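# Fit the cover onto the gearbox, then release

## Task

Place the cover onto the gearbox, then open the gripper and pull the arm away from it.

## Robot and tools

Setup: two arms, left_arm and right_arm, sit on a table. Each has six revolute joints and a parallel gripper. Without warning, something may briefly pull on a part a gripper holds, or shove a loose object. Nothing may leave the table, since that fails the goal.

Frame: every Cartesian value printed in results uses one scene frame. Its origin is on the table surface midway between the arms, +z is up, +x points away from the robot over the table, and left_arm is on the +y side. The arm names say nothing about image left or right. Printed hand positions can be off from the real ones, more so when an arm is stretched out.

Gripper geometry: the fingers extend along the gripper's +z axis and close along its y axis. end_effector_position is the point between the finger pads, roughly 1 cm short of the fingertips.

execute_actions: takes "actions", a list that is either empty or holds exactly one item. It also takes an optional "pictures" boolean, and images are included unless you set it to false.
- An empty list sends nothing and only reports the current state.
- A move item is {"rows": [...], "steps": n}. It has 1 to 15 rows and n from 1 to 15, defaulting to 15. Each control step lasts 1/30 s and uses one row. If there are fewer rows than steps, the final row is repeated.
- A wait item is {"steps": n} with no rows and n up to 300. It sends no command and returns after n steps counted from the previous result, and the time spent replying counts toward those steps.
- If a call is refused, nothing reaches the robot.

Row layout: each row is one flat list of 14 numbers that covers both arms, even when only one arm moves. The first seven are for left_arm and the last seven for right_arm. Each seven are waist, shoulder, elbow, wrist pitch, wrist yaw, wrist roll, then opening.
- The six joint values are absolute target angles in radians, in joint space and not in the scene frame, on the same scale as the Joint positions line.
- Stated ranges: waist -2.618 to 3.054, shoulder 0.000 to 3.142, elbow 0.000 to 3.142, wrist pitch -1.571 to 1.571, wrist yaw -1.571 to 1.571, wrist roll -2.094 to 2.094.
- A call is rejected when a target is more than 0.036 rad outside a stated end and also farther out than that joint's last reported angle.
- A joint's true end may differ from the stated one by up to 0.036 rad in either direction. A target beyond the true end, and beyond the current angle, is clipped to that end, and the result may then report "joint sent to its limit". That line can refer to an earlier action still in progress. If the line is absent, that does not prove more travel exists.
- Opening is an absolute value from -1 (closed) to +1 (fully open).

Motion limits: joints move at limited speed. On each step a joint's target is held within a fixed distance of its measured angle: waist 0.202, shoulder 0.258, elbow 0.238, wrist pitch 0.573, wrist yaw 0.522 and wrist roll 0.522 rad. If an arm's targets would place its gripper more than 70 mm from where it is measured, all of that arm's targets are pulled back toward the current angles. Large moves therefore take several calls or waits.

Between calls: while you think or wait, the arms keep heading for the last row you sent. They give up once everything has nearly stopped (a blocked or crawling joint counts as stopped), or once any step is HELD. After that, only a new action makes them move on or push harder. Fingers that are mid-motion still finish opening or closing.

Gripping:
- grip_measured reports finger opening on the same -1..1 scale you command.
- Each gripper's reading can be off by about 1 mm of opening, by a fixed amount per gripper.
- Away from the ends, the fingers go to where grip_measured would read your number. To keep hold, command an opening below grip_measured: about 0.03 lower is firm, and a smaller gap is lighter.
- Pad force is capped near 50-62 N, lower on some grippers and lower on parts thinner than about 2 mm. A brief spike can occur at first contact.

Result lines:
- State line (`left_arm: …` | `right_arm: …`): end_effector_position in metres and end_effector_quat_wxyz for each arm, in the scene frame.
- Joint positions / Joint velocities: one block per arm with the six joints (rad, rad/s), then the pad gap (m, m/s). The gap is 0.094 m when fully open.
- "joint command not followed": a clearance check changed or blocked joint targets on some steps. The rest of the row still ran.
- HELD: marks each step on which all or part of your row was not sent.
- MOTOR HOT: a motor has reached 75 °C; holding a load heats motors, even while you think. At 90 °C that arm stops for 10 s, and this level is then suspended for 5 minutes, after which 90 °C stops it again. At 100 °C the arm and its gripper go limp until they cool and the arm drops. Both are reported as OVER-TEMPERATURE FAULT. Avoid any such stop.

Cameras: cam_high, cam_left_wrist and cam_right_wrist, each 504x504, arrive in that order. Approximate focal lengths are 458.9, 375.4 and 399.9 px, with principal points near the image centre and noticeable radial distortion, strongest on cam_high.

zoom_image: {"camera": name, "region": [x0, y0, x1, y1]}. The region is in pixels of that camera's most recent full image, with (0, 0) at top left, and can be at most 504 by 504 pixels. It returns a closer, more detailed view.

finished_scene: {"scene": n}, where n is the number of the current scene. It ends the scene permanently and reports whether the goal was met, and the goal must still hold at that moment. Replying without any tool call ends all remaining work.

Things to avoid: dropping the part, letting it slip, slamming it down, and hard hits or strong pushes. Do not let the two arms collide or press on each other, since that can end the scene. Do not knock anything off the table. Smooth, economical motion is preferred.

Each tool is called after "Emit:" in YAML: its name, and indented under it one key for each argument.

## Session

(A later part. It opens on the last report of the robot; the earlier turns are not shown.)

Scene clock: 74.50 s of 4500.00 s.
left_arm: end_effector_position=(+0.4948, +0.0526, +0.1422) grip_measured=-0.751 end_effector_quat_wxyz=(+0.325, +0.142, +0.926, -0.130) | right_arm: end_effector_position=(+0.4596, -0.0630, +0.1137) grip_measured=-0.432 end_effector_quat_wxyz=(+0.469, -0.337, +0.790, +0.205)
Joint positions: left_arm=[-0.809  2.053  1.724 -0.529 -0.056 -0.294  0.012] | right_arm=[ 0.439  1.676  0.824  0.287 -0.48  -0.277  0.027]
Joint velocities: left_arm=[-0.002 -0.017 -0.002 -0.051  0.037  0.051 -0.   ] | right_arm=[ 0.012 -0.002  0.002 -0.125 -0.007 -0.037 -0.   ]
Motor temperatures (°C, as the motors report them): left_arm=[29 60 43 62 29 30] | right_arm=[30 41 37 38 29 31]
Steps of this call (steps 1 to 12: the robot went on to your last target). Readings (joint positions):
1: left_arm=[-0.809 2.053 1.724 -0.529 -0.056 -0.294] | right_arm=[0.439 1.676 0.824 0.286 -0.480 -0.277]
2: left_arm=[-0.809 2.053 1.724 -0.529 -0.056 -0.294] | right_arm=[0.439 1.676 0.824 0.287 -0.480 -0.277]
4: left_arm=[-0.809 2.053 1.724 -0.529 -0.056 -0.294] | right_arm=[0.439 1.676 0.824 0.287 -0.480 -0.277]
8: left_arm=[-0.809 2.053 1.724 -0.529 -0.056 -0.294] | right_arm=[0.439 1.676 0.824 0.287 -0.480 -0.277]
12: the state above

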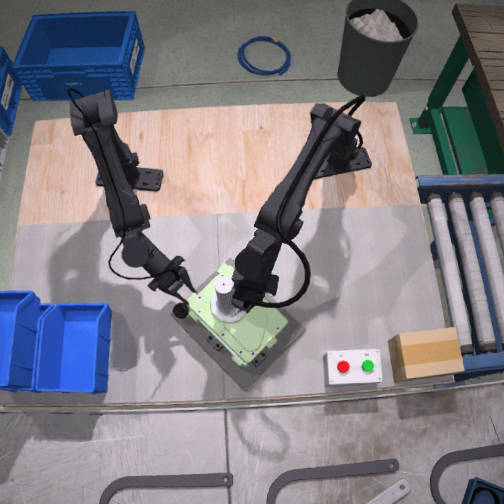

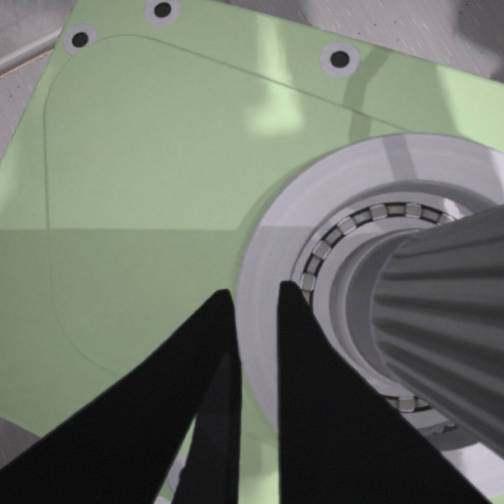

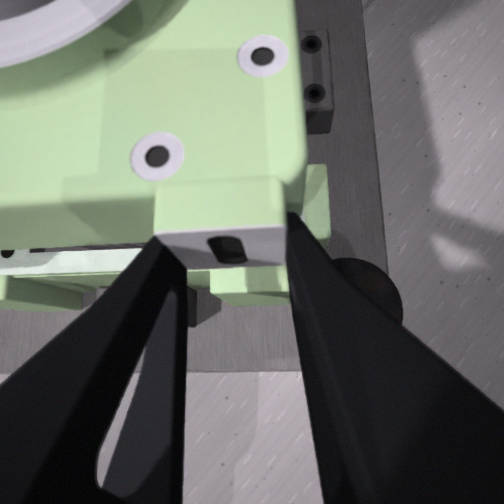

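Emit:
execute_actions:
  actions:
    - {"rows":[[-0.817,2.0,1.75,-0.325,-0.085,-0.275,-0.85,0.44,1.673,0.804,0.355,-0.56,-0.29,-0.6],[-0.819,2.0,1.743,-0.32,-0.09,-0.27,-0.85,0.44,1.681,0.793,0.38,-0.56,-0.29,-0.6],[-0.821,2.001,1.736,-0.314,-0.095,-0.265,-0.85,0.44,1.689,0.782,0.405,-0.56,-0.29,-0.6],[-0.823,2.002,1.73,-0.308,-0.1,-0.26,-0.85,0.44,1.697,0.77,0.43,-0.56,-0.285,-0.6],[-0.825,2.003,1.723,-0.302,-0.105,-0.255,-0.85,0.44,1.705,0.759,0.455,-0.56,-0.285,-0.6],[-0.827,2.004,1.716,-0.296,-0.11,-0.25,-0.85,0.44,1.713,0.748,0.48,-0.56,-0.28,-0.6],[-0.83,2.005,1.71,-0.29,-0.115,-0.245,-0.85,0.44,1.72,0.737,0.505,-0.56,-0.28,-0.6]],"steps":15}
  pictures: false

Emit:
execute_actions:
  actions:
    - {"steps":12}

Emit:
zoom_image:
  camera: "cam_high"
  region: [140,210,320,390]

Scene clock: 76.70 s of 4500.00 s.
left_arm: end_effector_position=(+0.4960, +0.0533, +0.1371) grip_measured=-0.751 end_effector_quat_wxyz=(+0.335, +0.146, +0.923, -0.119) | right_arm: end_effector_position=(+0.4614, -0.0615, +0.1040) grip_measured=-0.432 end_effector_quat_wxyz=(+0.497, -0.335, +0.773, +0.206)
Joint positions: left_arm=[-0.815  2.051  1.693 -0.49  -0.083 -0.28   0.012] | right_arm=[ 0.439  1.722  0.756  0.47  -0.486 -0.263  0.027]
Joint velocities: left_arm=[ 0.002 -0.002 -0.007 -0.007 -0.037 -0.037 -0.   ] | right_arm=[-0.002  0.012 -0.027  0.037  0.022  0.007  0.   ]
Motor temperatures (°C, as the motors report them): left_arm=[29 60 43 62 29 30] | right_arm=[30 41 37 38 29 31]
Steps of this call (steps 1 to 15: the robot went on to your last target; steps 16 to 51: nothing new was sent; steps 52 to 66: all 15 steps of this action). Readings (joint positions):
52: left_arm=[-0.809 2.053 1.724 -0.529 -0.056 -0.294] | right_arm=[0.439 1.676 0.823 0.289 -0.480 -0.277]
53: left_arm=[-0.809 2.053 1.724 -0.529 -0.057 -0.294] | right_arm=[0.439 1.677 0.819 0.298 -0.480 -0.277]
55: left_arm=[-0.810 2.053 1.718 -0.522 -0.061 -0.292] | right_arm=[0.439 1.684 0.804 0.330 -0.481 -0.275]
59: left_arm=[-0.815 2.053 1.699 -0.499 -0.074 -0.285] | right_arm=[0.439 1.713 0.769 0.425 -0.484 -0.268]
66: the state above

Scene clock: 77.10 s of 4500.00 s.
left_arm: end_effector_position=(+0.4961, +0.0533, +0.1371) grip_measured=-0.751 end_effector_quat_wxyz=(+0.335, +0.147, +0.923, -0.119) | right_arm: end_effector_position=(+0.4615, -0.0615, +0.1040) grip_measured=-0.432 end_effector_quat_wxyz=(+0.498, -0.335, +0.773, +0.206)
Joint positions: left_arm=[-0.815  2.051  1.693 -0.49  -0.083 -0.279  0.012] | right_arm=[ 0.439  1.723  0.756  0.473 -0.486 -0.263  0.027]
Joint velocities: left_arm=[-0.012 -0.012  0.002 -0.139  0.037 -0.066 -0.002] | right_arm=[-0.027 -0.017 -0.007 -0.051 -0.007 -0.037  0.   ]
Motor temperatures (°C, as the motors report them): left_arm=[29 60 43 63 29 30] | right_arm=[30 41 37 38 29 31]
Steps of this call (steps 1 to 12: the robot went on to your last target). Readings (joint positions):
1: left_arm=[-0.815 2.051 1.693 -0.490 -0.083 -0.279] | right_arm=[0.439 1.722 0.756 0.472 -0.486 -0.263]
2: left_arm=[-0.815 2.051 1.693 -0.490 -0.083 -0.279] | right_arm=[0.439 1.722 0.756 0.472 -0.486 -0.263]
4: left_arm=[-0.815 2.051 1.693 -0.490 -0.083 -0.279] | right_arm=[0.439 1.722 0.756 0.473 -0.486 -0.263]
8: left_arm=[-0.815 2.051 1.693 -0.490 -0.083 -0.279] | right_arm=[0.439 1.723 0.756 0.473 -0.486 -0.263]
12: the state above

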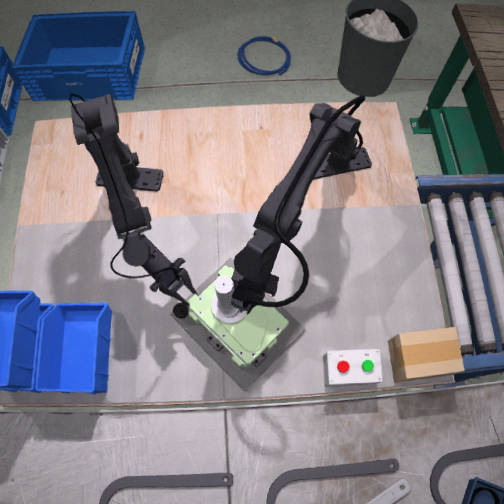

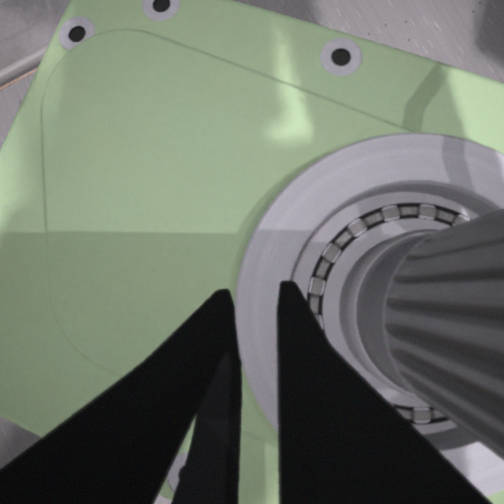

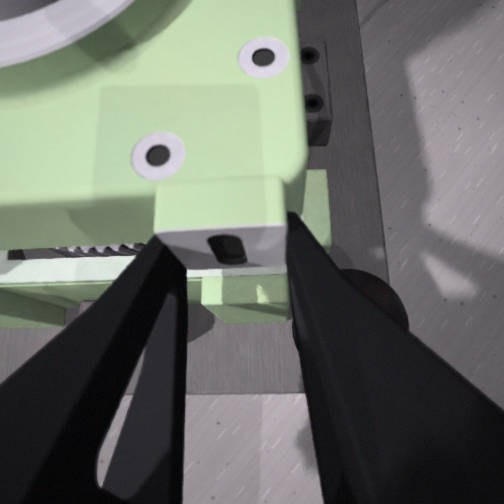

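Region (140, 210, 320, 390) of cam_high's 504x504 image, scaled by 2.800, with more detail than that image has.

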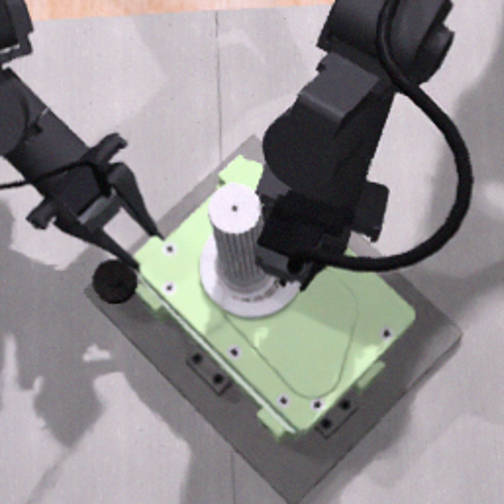

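Emit:
execute_actions:
  actions:
    - {"rows":[[-0.82,2.01,1.71,-0.33,-0.1,-0.26,-0.8,0.44,1.72,0.75,0.49,-0.53,-0.27,-0.6],[-0.815,2.02,1.71,-0.37,-0.09,-0.27,-0.76,0.44,1.72,0.755,0.48,-0.51,-0.27,-0.6],[-0.81,2.025,1.715,-0.41,-0.08,-0.28,-0.72,0.44,1.72,0.76,0.48,-0.5,-0.265,-0.6],[-0.805,2.03,1.72,-0.45,-0.075,-0.28,-0.66,0.44,1.72,0.76,0.48,-0.5,-0.265,-0.6],[-0.8,2.03,1.72,-0.47,-0.07,-0.28,-0.6,0.44,1.72,0.76,0.48,-0.5,-0.265,-0.6]],"steps":15}

Emit:
execute_actions:
  actions:
    - {"rows":[[-0.795,2.02,1.75,-0.49,-0.06,-0.29,-0.6,0.44,1.72,0.76,0.48,-0.5,-0.265,-0.6],[-0.79,2.01,1.78,-0.52,-0.05,-0.29,-0.6,0.44,1.72,0.76,0.48,-0.5,-0.265,-0.6],[-0.785,2.0,1.8,-0.55,-0.04,-0.29,-0.6,0.44,1.72,0.76,0.48,-0.5,-0.265,-0.6],[-0.78,2.0,1.82,-0.58,-0.04,-0.29,-0.6,0.44,1.72,0.76,0.48,-0.5,-0.265,-0.6],[-0.78,2.0,1.85,-0.61,-0.04,-0.29,-0.6,0.44,1.72,0.76,0.48,-0.5,-0.265,-0.6]],"steps":15}

Scene clock: 79.20 s of 4500.00 s.
left_arm: end_effector_position=(+0.4970, +0.0545, +0.1375) grip_measured=-0.603 end_effector_quat_wxyz=(+0.334, +0.143, +0.924, -0.123) | right_arm: end_effector_position=(+0.4617, -0.0631, +0.1019) grip_measured=-0.432 end_effector_quat_wxyz=(+0.495, -0.333, +0.777, +0.202)
Joint positions: left_arm=[-0.81   2.051  1.693 -0.489 -0.075 -0.283  0.019] | right_arm=[ 0.439  1.723  0.756  0.465 -0.476 -0.263  0.027]
Joint velocities: left_arm=[-0.002  0.012 -0.022  0.007 -0.095  0.007  0.001] | right_arm=[-0.007  0.007 -0.017 -0.022  0.066 -0.051 -0.   ]
Motor temperatures (°C, as the motors report them): left_arm=[29 61 43 63 29 30] | right_arm=[30 41 36 38 29 31]
Steps of this call (steps 1 to 15: the robot went on to your last target; steps 16 to 48: nothing new was sent; steps 49 to 63: all 15 steps of this action). Readings (joint positions):
49: left_arm=[-0.815 2.051 1.693 -0.490 -0.083 -0.279] | right_arm=[0.439 1.723 0.756 0.473 -0.485 -0.261]
50: left_arm=[-0.815 2.051 1.693 -0.491 -0.083 -0.280] | right_arm=[0.439 1.723 0.756 0.473 -0.482 -0.261]
52: left_arm=[-0.815 2.051 1.693 -0.494 -0.081 -0.283] | right_arm=[0.439 1.723 0.756 0.473 -0.478 -0.261]
56: left_arm=[-0.810 2.051 1.693 -0.489 -0.078 -0.283] | right_arm=[0.439 1.723 0.756 0.465 -0.476 -0.263]
63: the state above

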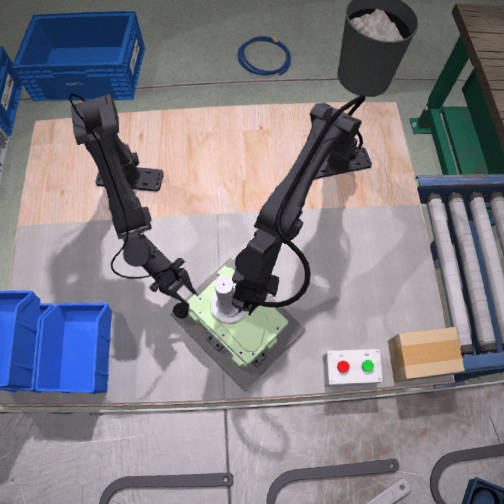

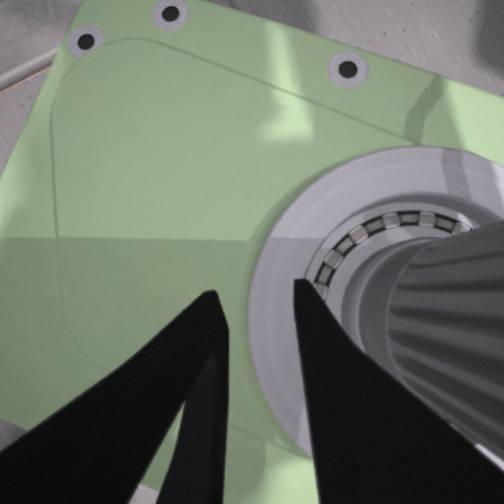

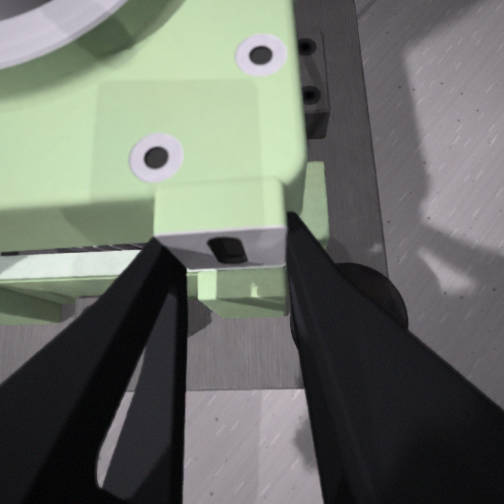

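Scene clock: 79.70 s of 4500.00 s.
left_arm: end_effector_position=(+0.5070, +0.0582, +0.2012) grip_measured=-0.603 end_effector_quat_wxyz=(+0.365, +0.134, +0.909, -0.147) | right_arm: end_effector_position=(+0.4617, -0.0631, +0.1019) grip_measured=-0.432 end_effector_quat_wxyz=(+0.495, -0.333, +0.777, +0.202)
Joint positions: left_arm=[-0.786  2.008  1.826 -0.581 -0.049 -0.283  0.019] | right_arm=[ 0.439  1.723  0.756  0.465 -0.476 -0.263  0.027]
Joint velocities: left_arm=[-0.017  0.002  0.002 -0.183 -0.022  0.007 -0.   ] | right_arm=[-0.012  0.002 -0.002  0.037  0.007  0.037  0.   ]
Motor temperatures (°C, as the motors report them): left_arm=[29 60 43 62 29 30] | right_arm=[30 41 36 38 29 31]
Steps of this call (steps 1 to 15: all 15 steps of this action). Readings (joint positions):
1: left_arm=[-0.810 2.051 1.696 -0.491 -0.074 -0.283] | right_arm=[0.439 1.723 0.756 0.465 -0.476 -0.263]
2: left_arm=[-0.808 2.051 1.706 -0.500 -0.070 -0.283] | right_arm=[0.439 1.723 0.756 0.465 -0.476 -0.263]
4: left_arm=[-0.803 2.050 1.741 -0.530 -0.060 -0.283] | right_arm=[0.439 1.723 0.756 0.465 -0.476 -0.263]
8: left_arm=[-0.789 2.031 1.813 -0.564 -0.053 -0.283] | right_arm=[0.439 1.723 0.756 0.465 -0.476 -0.263]
15: the state above

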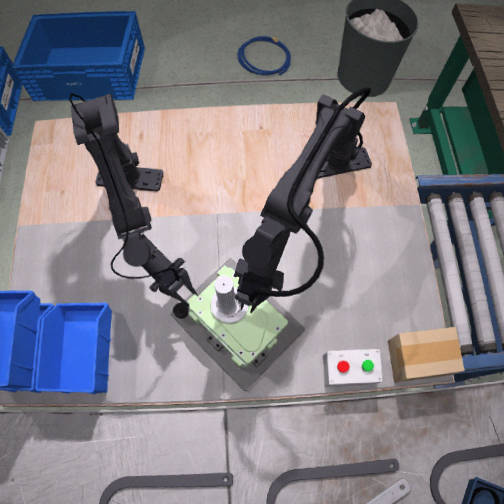

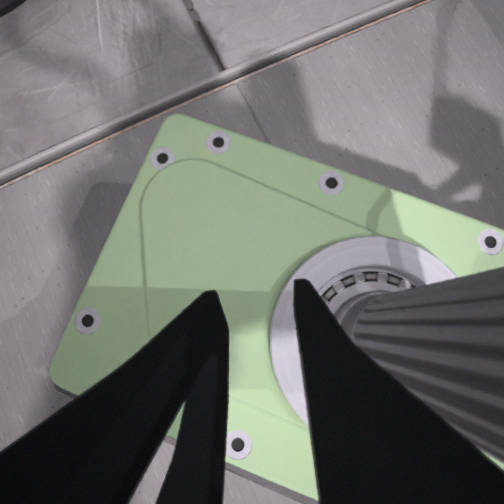

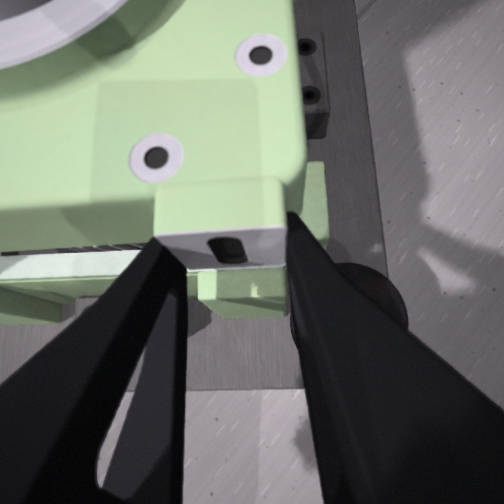

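Move L aside for a view, release R to see whether it settles.

Emit:
execute_actions:
  actions:
    - {"rows":[[-0.7,2.0,1.85,-0.7,-0.04,-0.4,-0.8,0.44,1.72,0.76,0.48,-0.49,-0.265,-0.45],[-0.66,2.0,1.85,-0.75,0,-0.5,-1,0.44,1.72,0.76,0.48,-0.49,-0.265,-0.4],[-0.62,2.0,1.85,-0.8,0.1,-0.5,-1,0.44,1.72,0.76,0.48,-0.49,-0.265,-0.35],[-0.58,2.0,1.85,-0.8,0.2,-0.5,-1,0.44,1.72,0.76,0.48,-0.49,-0.265,-0.3]],"steps":15}

Emit:
zoom_image:
  camera: "cam_high"
  region: [150,240,310,400]

Scene clock: 84.90 s of 4500.00 s.
left_arm: end_effector_position=(+0.5112, +0.1442, +0.1700) grip_measured=-0.991 end_effector_quat_wxyz=(+0.236, -0.025, +0.951, -0.199) | right_arm: end_effector_position=(+0.4613, -0.0627, +0.1019) grip_measured=-0.302 end_effector_quat_wxyz=(+0.495, -0.333, +0.776, +0.204)
Joint positions: left_arm=[-0.571  2.01   1.826 -0.781  0.171 -0.487  0.   ] | right_arm=[ 0.439  1.723  0.756  0.464 -0.478 -0.263  0.033]
Joint velocities: left_arm=[-0.139  0.002 -0.007 -0.11   0.095 -0.051  0.   ] | right_arm=[ 0.022  0.007 -0.012 -0.066  0.081 -0.022 -0.   ]
Motor temperatures (°C, as the motors report them): left_arm=[29 59 43 58 29 30] | right_arm=[30 41 36 38 28 31]
Steps of this call (steps 1 to 30: the robot went on to your last target; steps 31 to 90: nothing new was sent; then 1.70 s passed at rest; steps 91 to 105: all 15 steps of this action). Readings (joint positions):
91: left_arm=[-0.779 2.008 1.826 -0.606 -0.041 -0.300] | right_arm=[0.439 1.723 0.756 0.465 -0.475 -0.263]
92: left_arm=[-0.765 2.008 1.826 -0.624 -0.029 -0.333] | right_arm=[0.439 1.723 0.756 0.465 -0.475 -0.263]
94: left_arm=[-0.702 2.008 1.826 -0.676 0.038 -0.390] | right_arm=[0.439 1.723 0.756 0.464 -0.476 -0.263]
98: left_arm=[-0.562 2.010 1.826 -0.746 0.117 -0.453] | right_arm=[0.439 1.723 0.756 0.464 -0.478 -0.263]
105: the state above

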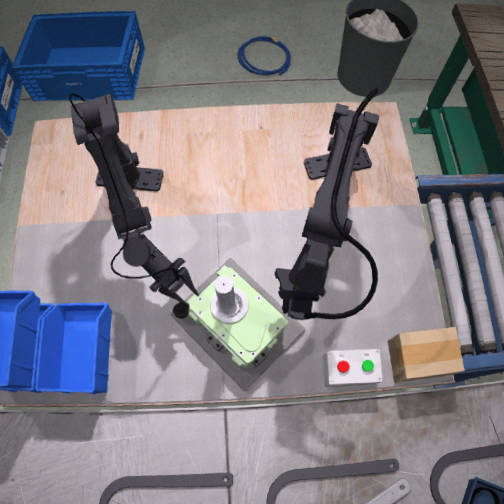

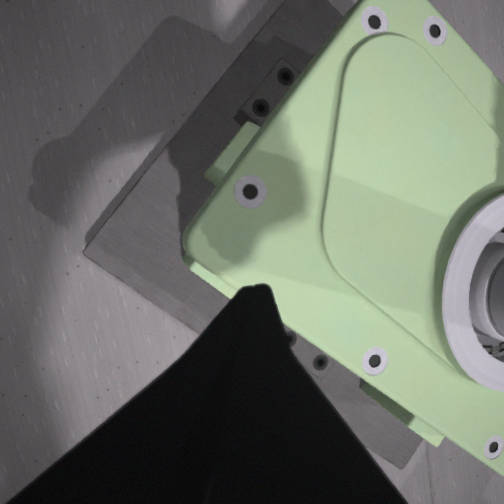

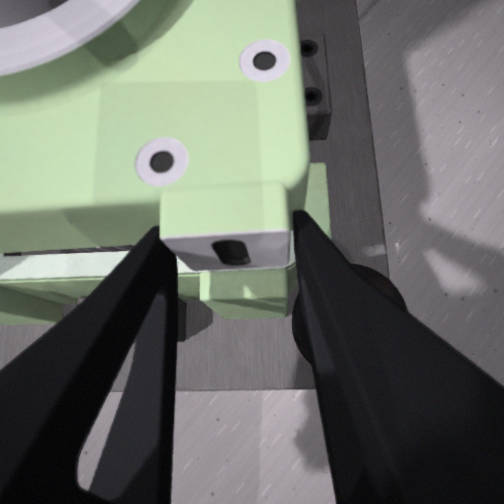

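Region (150, 240, 310, 400) of cam_high's 504x504 image, scaled by 3.150, with more detail than that image has.

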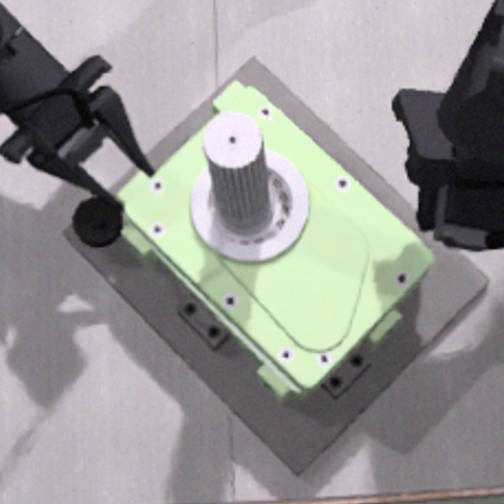

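Emit:
execute_actions:
  actions:
    - {"rows":[[-0.6,1.92,1.75,-0.77,0.1,-0.3,-1,0.44,1.72,0.76,0.48,-0.49,-0.265,-0.3],[-0.61,1.87,1.65,-0.74,0.05,-0.15,-1,0.44,1.72,0.76,0.48,-0.49,-0.265,-0.3],[-0.62,1.83,1.56,-0.7,0,0,-1,0.44,1.72,0.76,0.48,-0.49,-0.265,-0.3]],"steps":15}
  pictures: false

Emit:
execute_actions:
  actions:
    - {"steps":10}

Scene clock: 87.37 s of 4500.00 s.
left_arm: end_effector_position=(+0.4705, +0.1667, +0.1534) grip_measured=-0.991 end_effector_quat_wxyz=(+0.271, +0.192, +0.941, -0.070) | right_arm: end_effector_position=(+0.4613, -0.0627, +0.1019) grip_measured=-0.302 end_effector_quat_wxyz=(+0.495, -0.333, +0.776, +0.204)
Joint positions: left_arm=[-0.617  1.851  1.574 -0.726  0.015 -0.029  0.   ] | right_arm=[ 0.439  1.723  0.756  0.464 -0.478 -0.263  0.033]
Joint velocities: left_arm=[ 0.012 -0.012 -0.007  0.022 -0.095  0.125 -0.   ] | right_arm=[-0.017  0.017 -0.012 -0.022  0.022 -0.022 -0.   ]
Motor temperatures (°C, as the motors report them): left_arm=[29 58 43 57 29 30] | right_arm=[30 41 36 38 28 31]
Steps of this call (steps 1 to 30: the robot went on to your last target; steps 31 to 59: nothing new was sent; steps 60 to 74: all 15 steps of this action). Readings (joint positions):
60: left_arm=[-0.579 2.002 1.814 -0.778 0.178 -0.467] | right_arm=[0.439 1.723 0.756 0.464 -0.478 -0.263]
61: left_arm=[-0.582 1.977 1.771 -0.757 0.155 -0.412] | right_arm=[0.439 1.723 0.756 0.464 -0.478 -0.263]
63: left_arm=[-0.595 1.900 1.644 -0.732 0.101 -0.272] | right_arm=[0.439 1.723 0.756 0.464 -0.478 -0.263]
67: left_arm=[-0.616 1.851 1.574 -0.745 0.048 -0.114] | right_arm=[0.439 1.723 0.756 0.464 -0.478 -0.263]
74: the state above

Scene clock: 87.70 s of 4500.00 s.
left_arm: end_effector_position=(+0.4717, +0.1675, +0.1539) grip_measured=-0.991 end_effector_quat_wxyz=(+0.274, +0.200, +0.938, -0.065) | right_arm: end_effector_position=(+0.4613, -0.0627, +0.1019) grip_measured=-0.302 end_effector_quat_wxyz=(+0.495, -0.333, +0.776, +0.204)
Joint positions: left_arm=[-0.617  1.851  1.574 -0.722  0.008 -0.009  0.   ] | right_arm=[ 0.439  1.723  0.756  0.464 -0.478 -0.263  0.033]
Joint velocities: left_arm=[ 0.007 -0.007  0.002 -0.007 -0.022  0.037 -0.   ] | right_arm=[-0.002 -0.017  0.002  0.037  0.066 -0.007 -0.001]
Motor temperatures (°C, as the motors report them): left_arm=[29 58 42 57 29 30] | right_arm=[30 41 36 38 28 31]
Steps of this call (steps 1 to 10: the robot went on to your last target). Readings (joint positions):
1: left_arm=[-0.617 1.851 1.574 -0.725 0.014 -0.024] | right_arm=[0.439 1.723 0.756 0.464 -0.478 -0.263]
2: left_arm=[-0.617 1.851 1.574 -0.724 0.013 -0.021] | right_arm=[0.439 1.723 0.756 0.464 -0.478 -0.263]
4: left_arm=[-0.617 1.851 1.574 -0.723 0.010 -0.016] | right_arm=[0.439 1.723 0.756 0.464 -0.478 -0.263]
8: left_arm=[-0.617 1.851 1.574 -0.723 0.008 -0.010] | right_arm=[0.439 1.723 0.756 0.464 -0.478 -0.263]
10: the state above

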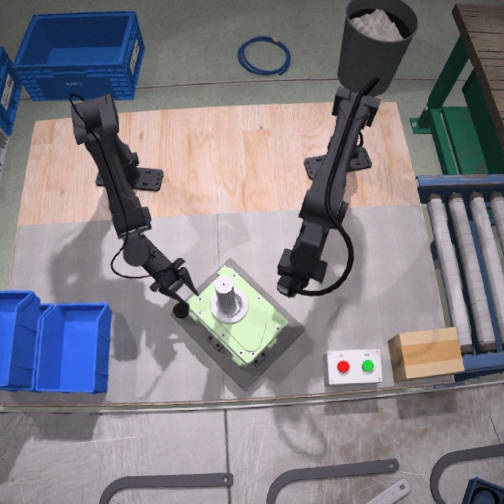

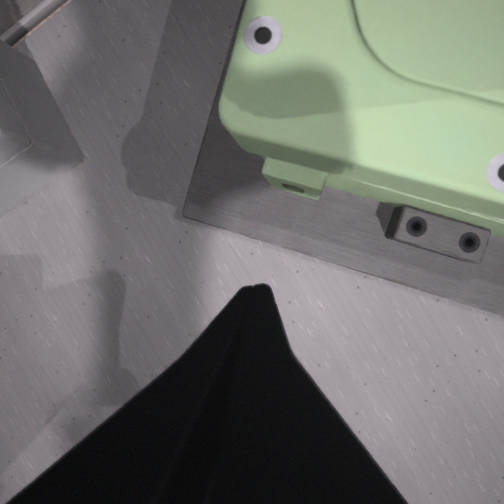

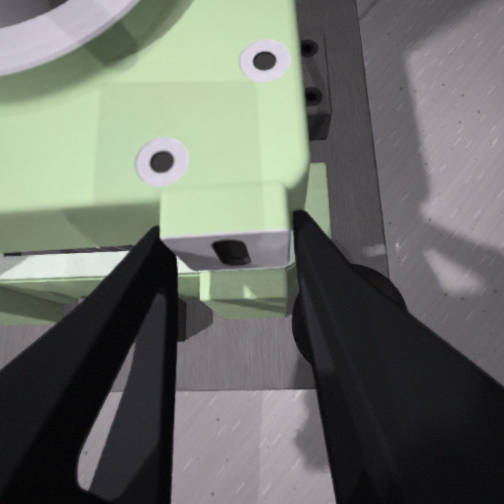

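Emit:
execute_actions:
  actions:
    - {"rows":[[-0.64,1.88,1.58,-0.68,0,0,-1,0.44,1.72,0.76,0.48,-0.49,-0.265,-0.3],[-0.65,1.93,1.6,-0.65,0,0,-1,0.44,1.72,0.76,0.48,-0.49,-0.265,-0.3],[-0.66,1.98,1.625,-0.62,0,0,-1,0.44,1.72,0.76,0.48,-0.49,-0.265,-0.3],[-0.66,2.025,1.665,-0.59,0,0,-1,0.44,1.72,0.76,0.48,-0.49,-0.265,-0.3]],"steps":15}
  pictures: false

Emit:
execute_actions:
  actions:
    - {"steps":10}

Scene clock: 89.03 s of 4500.00 s.
left_arm: end_effector_position=(+0.5027, +0.1366, +0.1204) grip_measured=-0.992 end_effector_quat_wxyz=(+0.284, +0.215, +0.932, -0.063) | right_arm: end_effector_position=(+0.4590, -0.0611, +0.1011) grip_measured=-0.302 end_effector_quat_wxyz=(+0.491, -0.336, +0.775, +0.210)
Joint positions: left_arm=[-0.652  2.009  1.647 -0.619 -0.011 -0.006  0.   ] | right_arm=[ 0.439  1.723  0.755  0.459 -0.494 -0.264  0.033]
Joint velocities: left_arm=[-0.007 -0.017 -0.007 -0.051 -0.051 -0.051 -0.   ] | right_arm=[-0.022  0.007  0.012  0.037 -0.007  0.007  0.   ]
Motor temperatures (°C, as the motors report them): left_arm=[29 58 42 56 29 30] | right_arm=[30 41 36 38 28 31]
Steps of this call (steps 1 to 25: the robot went on to your last target; steps 26 to 40: all 15 steps of this action). Readings (joint positions):
26: left_arm=[-0.618 1.853 1.574 -0.721 0.006 -0.006] | right_arm=[0.439 1.723 0.756 0.464 -0.478 -0.263]
27: left_arm=[-0.621 1.860 1.574 -0.713 0.005 -0.006] | right_arm=[0.439 1.723 0.756 0.464 -0.478 -0.263]
29: left_arm=[-0.634 1.910 1.603 -0.692 0.003 -0.006] | right_arm=[0.439 1.723 0.756 0.464 -0.478 -0.263]
33: left_arm=[-0.652 2.010 1.639 -0.631 -0.007 -0.006] | right_arm=[0.438 1.723 0.755 0.462 -0.483 -0.264]
40: the state above

Scene clock: 89.37 s of 4500.00 s.
left_arm: end_effector_position=(+0.5027, +0.1367, +0.1204) grip_measured=-0.992 end_effector_quat_wxyz=(+0.284, +0.215, +0.932, -0.062) | right_arm: end_effector_position=(+0.4590, -0.0611, +0.1011) grip_measured=-0.302 end_effector_quat_wxyz=(+0.491, -0.336, +0.775, +0.210)
Joint positions: left_arm=[-0.652  2.009  1.647 -0.619 -0.011 -0.006  0.   ] | right_arm=[ 0.439  1.723  0.755  0.459 -0.495 -0.264  0.033]
Joint velocities: left_arm=[ 0.002 -0.007 -0.007 -0.037 -0.007  0.037  0.   ] | right_arm=[ 0.012  0.002  0.007  0.051  0.007 -0.007  0.001]
Motor temperatures (°C, as the motors report them): left_arm=[29 58 42 56 29 30] | right_arm=[30 41 36 38 28 31]
Steps of this call (steps 1 to 10: the robot went on to your last target). Readings (joint positions):
1: left_arm=[-0.652 2.009 1.647 -0.619 -0.011 -0.006] | right_arm=[0.439 1.723 0.755 0.459 -0.495 -0.264]
2: left_arm=[-0.652 2.009 1.647 -0.619 -0.011 -0.006] | right_arm=[0.439 1.723 0.755 0.459 -0.495 -0.264]
4: left_arm=[-0.652 2.009 1.647 -0.619 -0.011 -0.006] | right_arm=[0.439 1.723 0.755 0.459 -0.495 -0.264]
8: left_arm=[-0.652 2.009 1.647 -0.619 -0.011 -0.006] | right_arm=[0.439 1.723 0.755 0.459 -0.495 -0.264]
10: the state above

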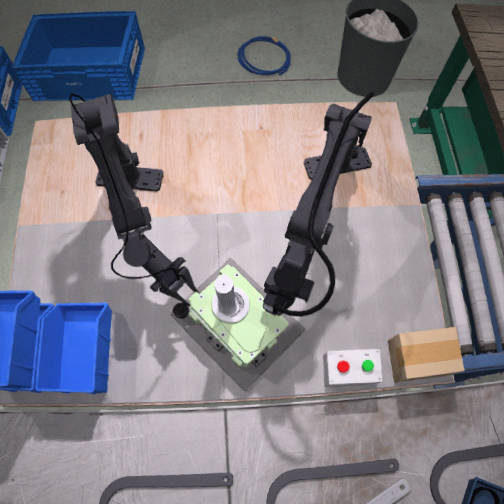

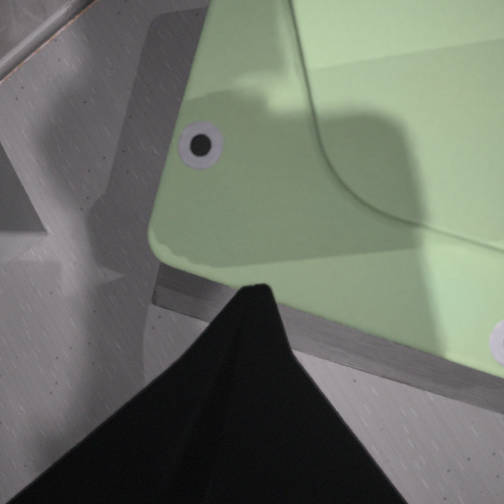

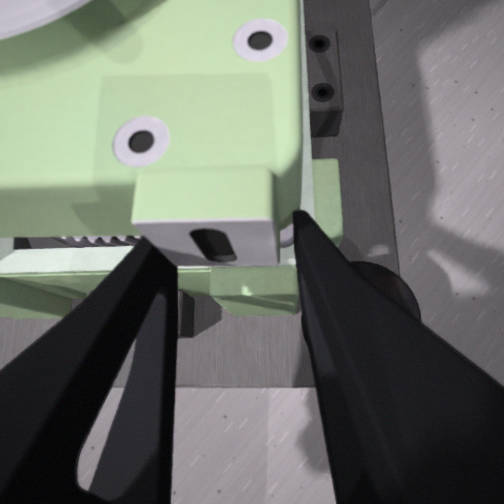

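Emit:
execute_actions:
  actions:
    - {"rows":[[-0.66,1.98,1.66,-0.62,0,0,-1,0.44,1.72,0.76,0.48,-0.49,-0.265,-0.3],[-0.66,1.95,1.63,-0.64,0,0,-1,0.44,1.72,0.76,0.48,-0.49,-0.265,-0.3],[-0.66,1.92,1.59,-0.65,0,0,-1,0.44,1.72,0.76,0.48,-0.49,-0.265,-0.3],[-0.66,1.91,1.56,-0.64,0,0,-1,0.44,1.72,0.76,0.48,-0.49,-0.265,-0.3],[-0.66,1.91,1.56,-0.64,0,0,-1,0.44,1.72,0.76,0.48,-0.49,-0.265,-0.3],[-0.66,1.91,1.53,-0.61,0,0,-1,0.44,1.72,0.76,0.48,-0.49,-0.265,-0.3],[-0.66,1.915,1.5,-0.57,0,0,-1,0.44,1.72,0.76,0.48,-0.49,-0.265,-0.3],[-0.66,1.92,1.485,-0.54,0,0,-1,0.44,1.72,0.76,0.48,-0.49,-0.265,-0.3]],"steps":15}
  pictures: false

Emit:
execute_actions:
  actions:
    - {"steps":10}

Emit:
zoom_image:
  camera: "cam_high"
  region: [150,240,310,400]

Scene clock: 91.17 s of 4500.00 s.
left_arm: end_effector_position=(+0.4755, +0.1498, +0.1050) grip_measured=-0.992 end_effector_quat_wxyz=(+0.266, +0.216, +0.937, -0.059) | right_arm: end_effector_position=(+0.4591, -0.0611, +0.1013) grip_measured=-0.302 end_effector_quat_wxyz=(+0.492, -0.337, +0.775, +0.210)
Joint positions: left_arm=[-0.652  1.929  1.493 -0.582 -0.009 -0.006  0.   ] | right_arm=[ 0.439  1.723  0.755  0.46  -0.495 -0.264  0.033]
Joint velocities: left_arm=[-0.002  0.012 -0.032  0.037  0.022 -0.051 -0.001] | right_arm=[-0.022 -0.007  0.007 -0.037  0.022 -0.066 -0.001]
Motor temperatures (°C, as the motors report them): left_arm=[29 57 42 55 29 30] | right_arm=[30 41 36 38 28 31]
Steps of this call (steps 1 to 15: the robot went on to your last target; steps 16 to 39: nothing new was sent; steps 40 to 54: all 15 steps of this action). Readings (joint positions):
40: left_arm=[-0.652 2.006 1.647 -0.619 -0.011 -0.006] | right_arm=[0.439 1.723 0.755 0.459 -0.495 -0.264]
41: left_arm=[-0.652 2.002 1.647 -0.621 -0.011 -0.006] | right_arm=[0.439 1.723 0.755 0.459 -0.495 -0.264]
43: left_arm=[-0.652 1.973 1.619 -0.619 -0.010 -0.006] | right_arm=[0.439 1.723 0.755 0.460 -0.495 -0.264]
47: left_arm=[-0.652 1.920 1.541 -0.605 -0.009 -0.006] | right_arm=[0.439 1.723 0.755 0.460 -0.495 -0.264]
54: the state above

Scene clock: 91.50 s of 4500.00 s.
left_arm: end_effector_position=(+0.4790, +0.1481, +0.1074) grip_measured=-0.992 end_effector_quat_wxyz=(+0.275, +0.216, +0.935, -0.061) | right_arm: end_effector_position=(+0.4591, -0.0611, +0.1013) grip_measured=-0.302 end_effector_quat_wxyz=(+0.492, -0.337, +0.775, +0.210)
Joint positions: left_arm=[-0.652  1.929  1.493 -0.564 -0.009 -0.006  0.   ] | right_arm=[ 0.439  1.723  0.755  0.46  -0.495 -0.264  0.033]
Joint velocities: left_arm=[-0.002 -0.002 -0.012  0.081  0.051 -0.051 -0.   ] | right_arm=[-0.017  0.007 -0.012  0.022  0.051 -0.007  0.   ]
Motor temperatures (°C, as the motors report them): left_arm=[29 57 42 55 29 30] | right_arm=[30 41 36 38 28 31]
Steps of this call (steps 1 to 10: the robot went on to your last target). Readings (joint positions):
1: left_arm=[-0.652 1.929 1.493 -0.579 -0.009 -0.006] | right_arm=[0.439 1.723 0.755 0.460 -0.495 -0.264]
2: left_arm=[-0.652 1.929 1.493 -0.575 -0.009 -0.006] | right_arm=[0.439 1.723 0.755 0.460 -0.495 -0.264]
4: left_arm=[-0.652 1.929 1.493 -0.569 -0.009 -0.006] | right_arm=[0.439 1.723 0.755 0.460 -0.495 -0.264]
8: left_arm=[-0.652 1.929 1.493 -0.564 -0.009 -0.006] | right_arm=[0.439 1.723 0.755 0.460 -0.495 -0.264]
10: the state above

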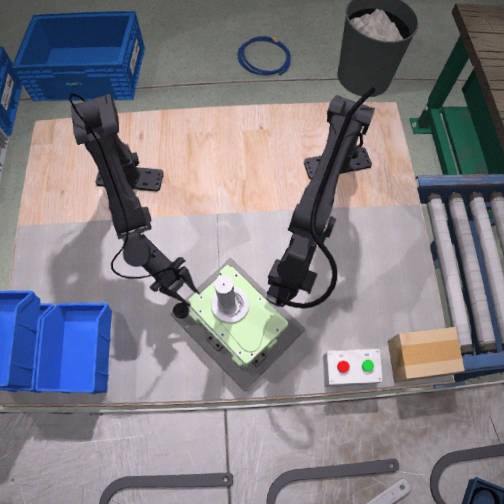

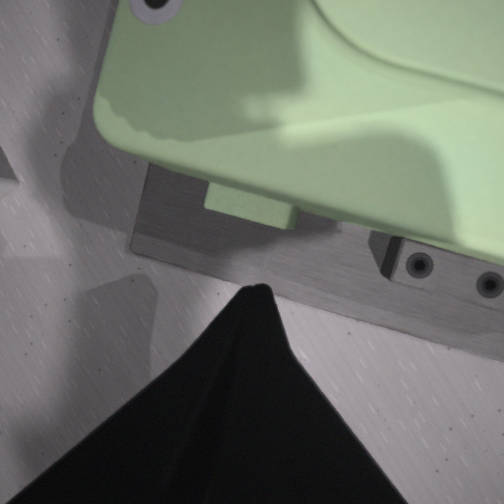

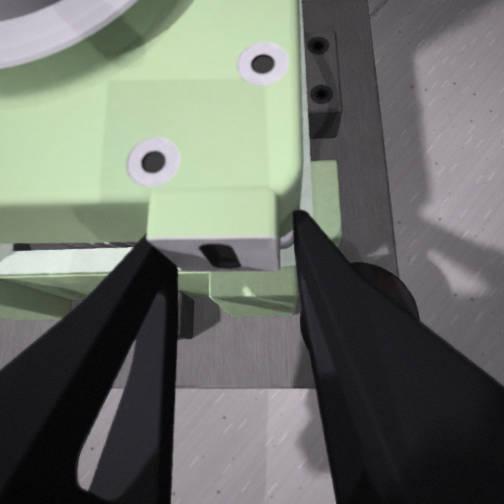

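Region (150, 240, 310, 400) of cam_high's 504x504 image, scaled by 3.150, with more detail than that image has.

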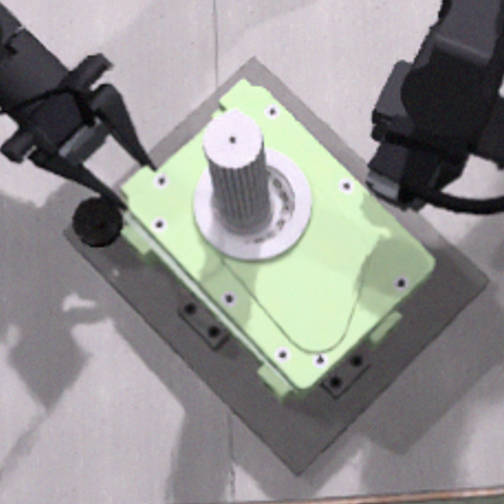

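Emit:
execute_actions:
  actions:
    - {"rows":[[-0.66,1.92,1.485,-0.54,0,0,-1,0.44,1.72,0.76,0.48,-0.49,-0.265,-0.4],[-0.66,1.92,1.485,-0.54,0,0,-1,0.44,1.72,0.76,0.48,-0.49,-0.265,-0.45],[-0.66,1.92,1.485,-0.54,0,0,-1,0.44,1.72,0.76,0.48,-0.49,-0.265,-0.55],[-0.66,1.92,1.485,-0.54,0,0,-1,0.44,1.72,0.76,0.48,-0.49,-0.265,-0.55],[-0.66,1.92,1.485,-0.54,0,0,-1,0.44,1.72,0.76,0.48,-0.49,-0.265,-0.55],[-0.66,1.92,1.485,-0.54,0,0,-1,0.43,1.72,0.76,0.48,-0.49,-0.265,-0.55],[-0.66,1.92,1.485,-0.54,0,0,-1,0.42,1.72,0.76,0.48,-0.5,-0.265,-0.55],[-0.66,1.92,1.485,-0.54,0,0,-1,0.41,1.72,0.76,0.48,-0.51,-0.265,-0.55]],"steps":15}

Emit:
zoom_image:
  camera: "cam_high"
  region: [150,240,310,400]

Scene clock: 93.10 s of 4500.00 s.
left_arm: end_effector_position=(+0.4792, +0.1479, +0.1076) grip_measured=-0.992 end_effector_quat_wxyz=(+0.275, +0.216, +0.935, -0.062) | right_arm: end_effector_position=(+0.4602, -0.0640, +0.1020) grip_measured=-0.426 end_effector_quat_wxyz=(+0.493, -0.337, +0.774, +0.210)
Joint positions: left_arm=[-0.652  1.929  1.493 -0.562 -0.008 -0.006  0.   ] | right_arm=[ 0.428  1.723  0.755  0.461 -0.504 -0.269  0.027]
Joint velocities: left_arm=[-0.002  0.007  0.002 -0.037 -0.007 -0.051  0.   ] | right_arm=[-0.012 -0.007 -0.012 -0.095 -0.007 -0.081  0.   ]
Motor temperatures (°C, as the motors report them): left_arm=[29 57 42 55 29 30] | right_arm=[30 41 36 38 28 31]
Steps of this call (steps 1 to 30: the robot went on to your last target; steps 31 to 33: nothing new was sent; steps 34 to 48: all 15 steps of this action). Readings (joint positions):
34: left_arm=[-0.652 1.929 1.493 -0.562 -0.008 -0.006] | right_arm=[0.439 1.723 0.755 0.460 -0.494 -0.264]
35: left_arm=[-0.652 1.929 1.493 -0.562 -0.008 -0.006] | right_arm=[0.439 1.723 0.755 0.461 -0.490 -0.263]
37: left_arm=[-0.652 1.929 1.493 -0.562 -0.008 -0.006] | right_arm=[0.439 1.723 0.755 0.461 -0.488 -0.263]
41: left_arm=[-0.652 1.929 1.493 -0.562 -0.008 -0.006] | right_arm=[0.436 1.723 0.755 0.461 -0.493 -0.264]
48: the state above

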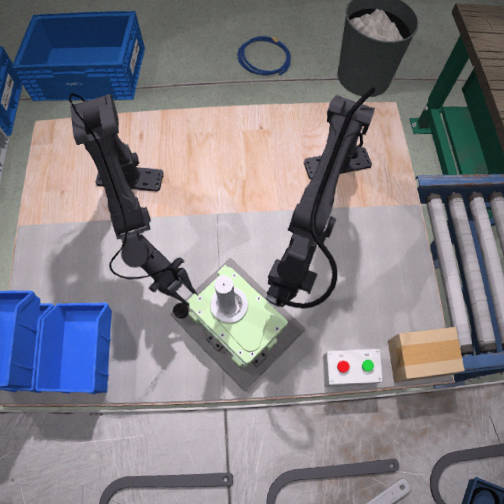

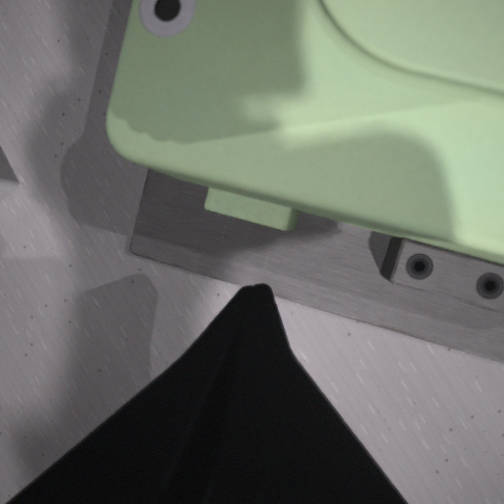

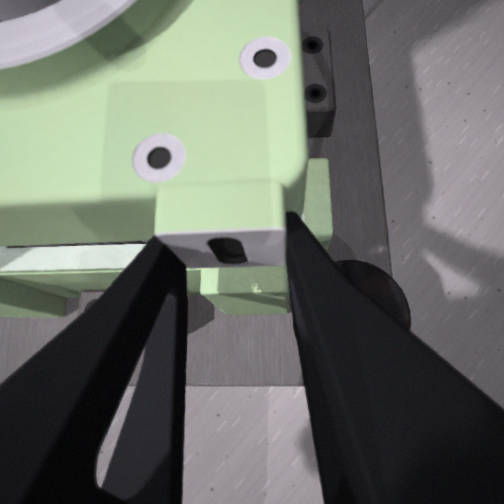

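Region (150, 240, 310, 400) of cam_high's 504x504 image, scaled by 3.150, with more detail than that image has.

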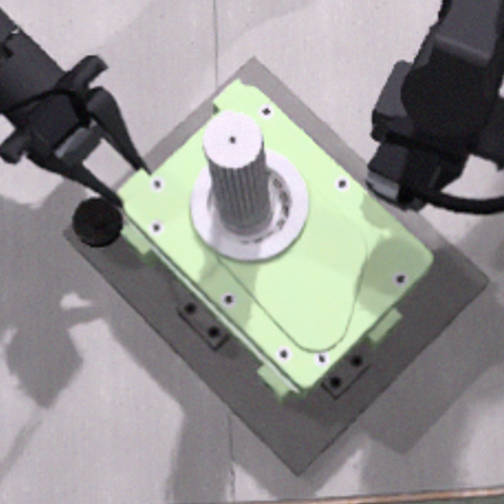

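Emit:
execute_actions:
  actions:
    - {"rows":[[-0.66,1.93,1.53,-0.55,0,0,-1,0.405,1.72,0.76,0.48,-0.51,-0.265,-0.55],[-0.66,1.94,1.55,-0.555,0,0,-1,0.405,1.72,0.76,0.48,-0.51,-0.265,-0.55],[-0.66,1.95,1.565,-0.56,0,0,-1,0.405,1.72,0.76,0.48,-0.51,-0.265,-0.55],[-0.66,1.96,1.58,-0.565,0,0,-1,0.405,1.72,0.76,0.48,-0.51,-0.265,-0.55],[-0.66,1.97,1.595,-0.57,0,0,-1,0.405,1.72,0.76,0.48,-0.51,-0.265,-0.55],[-0.66,1.98,1.61,-0.575,0,0,-1,0.405,1.72,0.76,0.48,-0.51,-0.265,-0.55],[-0.66,1.99,1.625,-0.58,0,0,-1,0.405,1.72,0.76,0.48,-0.51,-0.265,-0.55],[-0.66,2.0,1.635,-0.585,0,0,-1,0.405,1.72,0.76,0.48,-0.51,-0.265,-0.55],[-0.66,2.01,1.645,-0.59,0,0,-1,0.405,1.72,0.76,0.48,-0.51,-0.265,-0.55]],"steps":15}

Emit:
zoom_image:
  camera: "cam_high"
  region: [150,240,310,400]

Scene clock: 95.13 s of 4500.00 s.
left_arm: end_effector_position=(+0.5002, +0.1375, +0.1092) grip_measured=-0.992 end_effector_quat_wxyz=(+0.280, +0.215, +0.933, -0.062) | right_arm: end_effector_position=(+0.4612, -0.0671, +0.1019) grip_measured=-0.426 end_effector_quat_wxyz=(+0.494, -0.335, +0.775, +0.210)
Joint positions: left_arm=[-0.652  2.011  1.609 -0.588 -0.009 -0.006  0.   ] | right_arm=[ 0.419  1.723  0.755  0.459 -0.509 -0.272  0.027]
Joint velocities: left_arm=[ 0.022  0.066 -0.007  0.022  0.007 -0.022 -0.001] | right_arm=[-0.017 -0.002 -0.007 -0.022 -0.022 -0.022 -0.   ]
Motor temperatures (°C, as the motors report them): left_arm=[29 56 41 54 29 30] | right_arm=[30 41 36 38 28 31]
Steps of this call (steps 1 to 15: the robot went on to your last target; steps 16 to 46: nothing new was sent; steps 47 to 61: all 15 steps of this action). Readings (joint positions):
47: left_arm=[-0.652 1.929 1.493 -0.562 -0.008 -0.006] | right_arm=[0.428 1.723 0.755 0.461 -0.504 -0.269]
48: left_arm=[-0.652 1.931 1.497 -0.564 -0.008 -0.006] | right_arm=[0.427 1.723 0.755 0.461 -0.506 -0.270]
50: left_arm=[-0.652 1.944 1.520 -0.567 -0.008 -0.006] | right_arm=[0.425 1.723 0.755 0.461 -0.508 -0.271]
54: left_arm=[-0.652 1.980 1.583 -0.571 -0.009 -0.006] | right_arm=[0.424 1.723 0.755 0.460 -0.509 -0.272]
61: the state above

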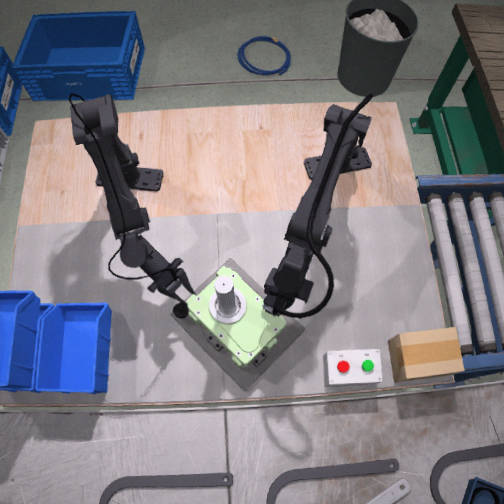

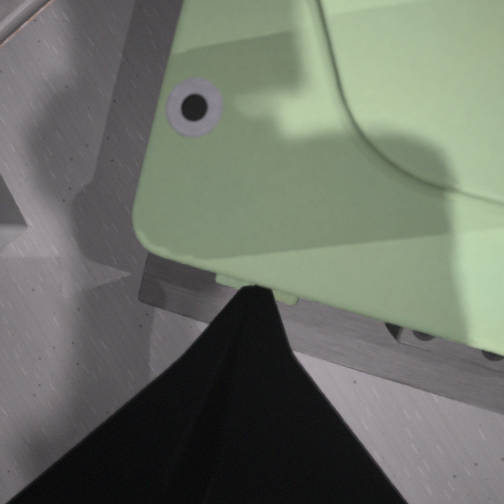

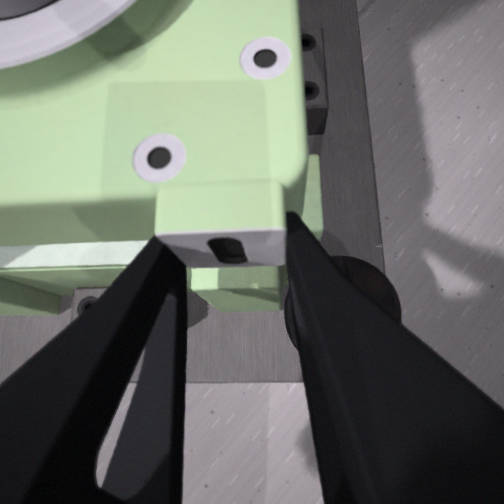

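Region (150, 240, 310, 400) of cam_high's 504x504 image, scaled by 3.150, with more detail than that image has.

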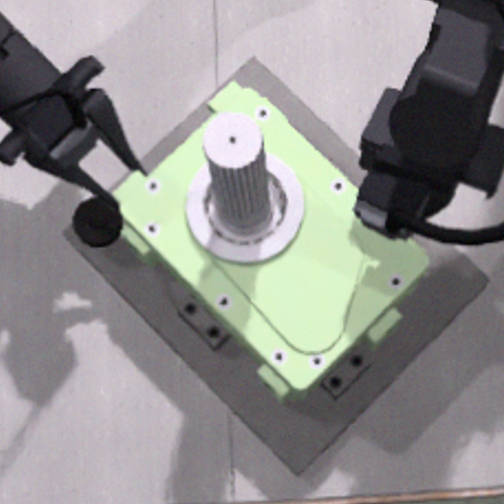

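Looks centred. Release R and back L a little.

Emit:
execute_actions:
  actions:
    - {"rows":[[-0.66,1.99,1.62,-0.6,0,0,-1,0.415,1.72,0.76,0.48,-0.51,-0.265,-0.42],[-0.66,1.96,1.58,-0.6,0,0,-1,0.415,1.72,0.76,0.48,-0.51,-0.265,-0.38],[-0.66,1.94,1.55,-0.6,0,0,-1,0.415,1.72,0.76,0.48,-0.51,-0.265,-0.33]],"steps":15}

Emit:
zoom_image:
  camera: "cam_high"
  region: [150,240,310,400]

Scene clock: 96.20 s of 4500.00 s.
left_arm: end_effector_position=(+0.4882, +0.1434, +0.1131) grip_measured=-0.992 end_effector_quat_wxyz=(+0.275, +0.216, +0.935, -0.061) | right_arm: end_effector_position=(+0.4616, -0.0670, +0.1025) grip_measured=-0.332 end_effector_quat_wxyz=(+0.495, -0.334, +0.774, +0.210)
Joint positions: left_arm=[-0.652  1.964  1.563 -0.598 -0.009 -0.006  0.   ] | right_arm=[ 0.419  1.723  0.755  0.463 -0.509 -0.27   0.031]
Joint velocities: left_arm=[-0.022  0.002 -0.012  0.007  0.037  0.007 -0.   ] | right_arm=[-0.002  0.007 -0.002  0.037 -0.037 -0.007 -0.   ]
Motor temperatures (°C, as the motors report them): left_arm=[29 56 41 54 29 30] | right_arm=[30 41 36 38 28 31]
Steps of this call (steps 1 to 15: the robot went on to your last target; steps 16 to 17: nothing new was sent; steps 18 to 32: all 15 steps of this action). Readings (joint positions):
18: left_arm=[-0.652 2.013 1.609 -0.588 -0.009 -0.006] | right_arm=[0.419 1.723 0.755 0.459 -0.509 -0.272]
19: left_arm=[-0.652 2.010 1.606 -0.588 -0.009 -0.006] | right_arm=[0.419 1.723 0.755 0.459 -0.509 -0.272]
21: left_arm=[-0.652 1.991 1.580 -0.588 -0.009 -0.006] | right_arm=[0.419 1.723 0.755 0.461 -0.509 -0.271]
25: left_arm=[-0.652 1.967 1.563 -0.598 -0.009 -0.006] | right_arm=[0.419 1.723 0.755 0.463 -0.509 -0.271]
32: the state above

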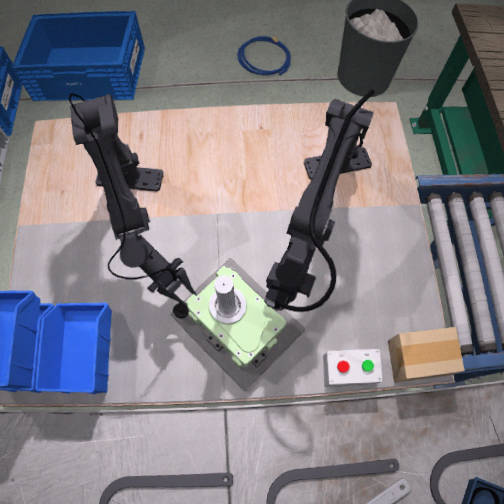

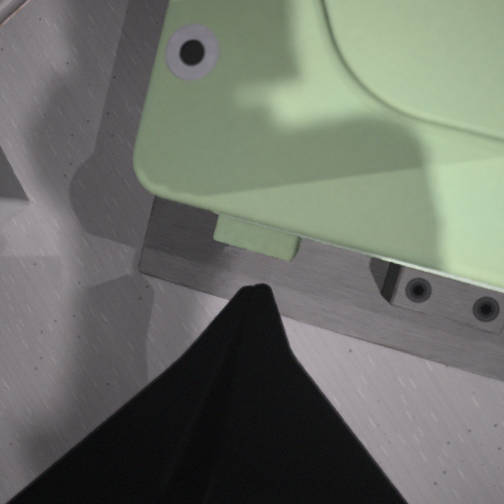

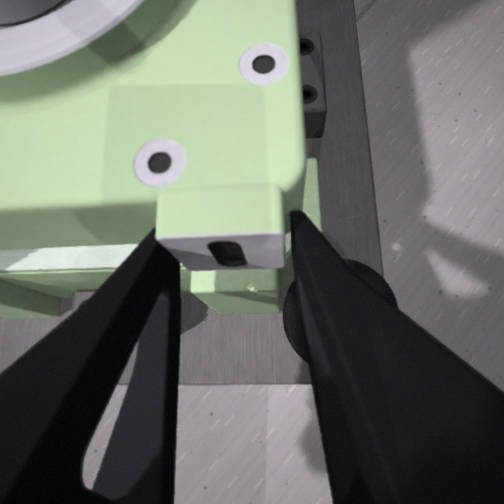

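Region (150, 240, 310, 400) of cam_high's 504x504 image, scaled by 3.150, with more detail than that image has.

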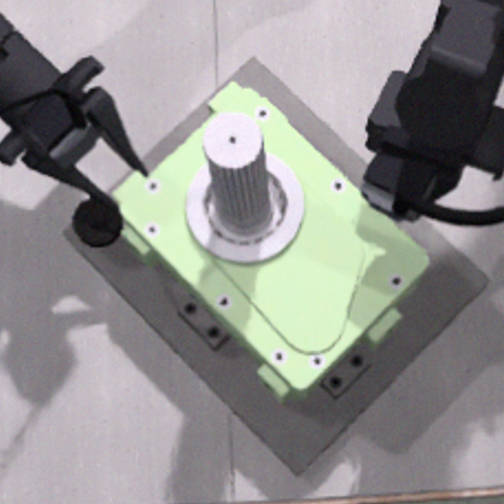

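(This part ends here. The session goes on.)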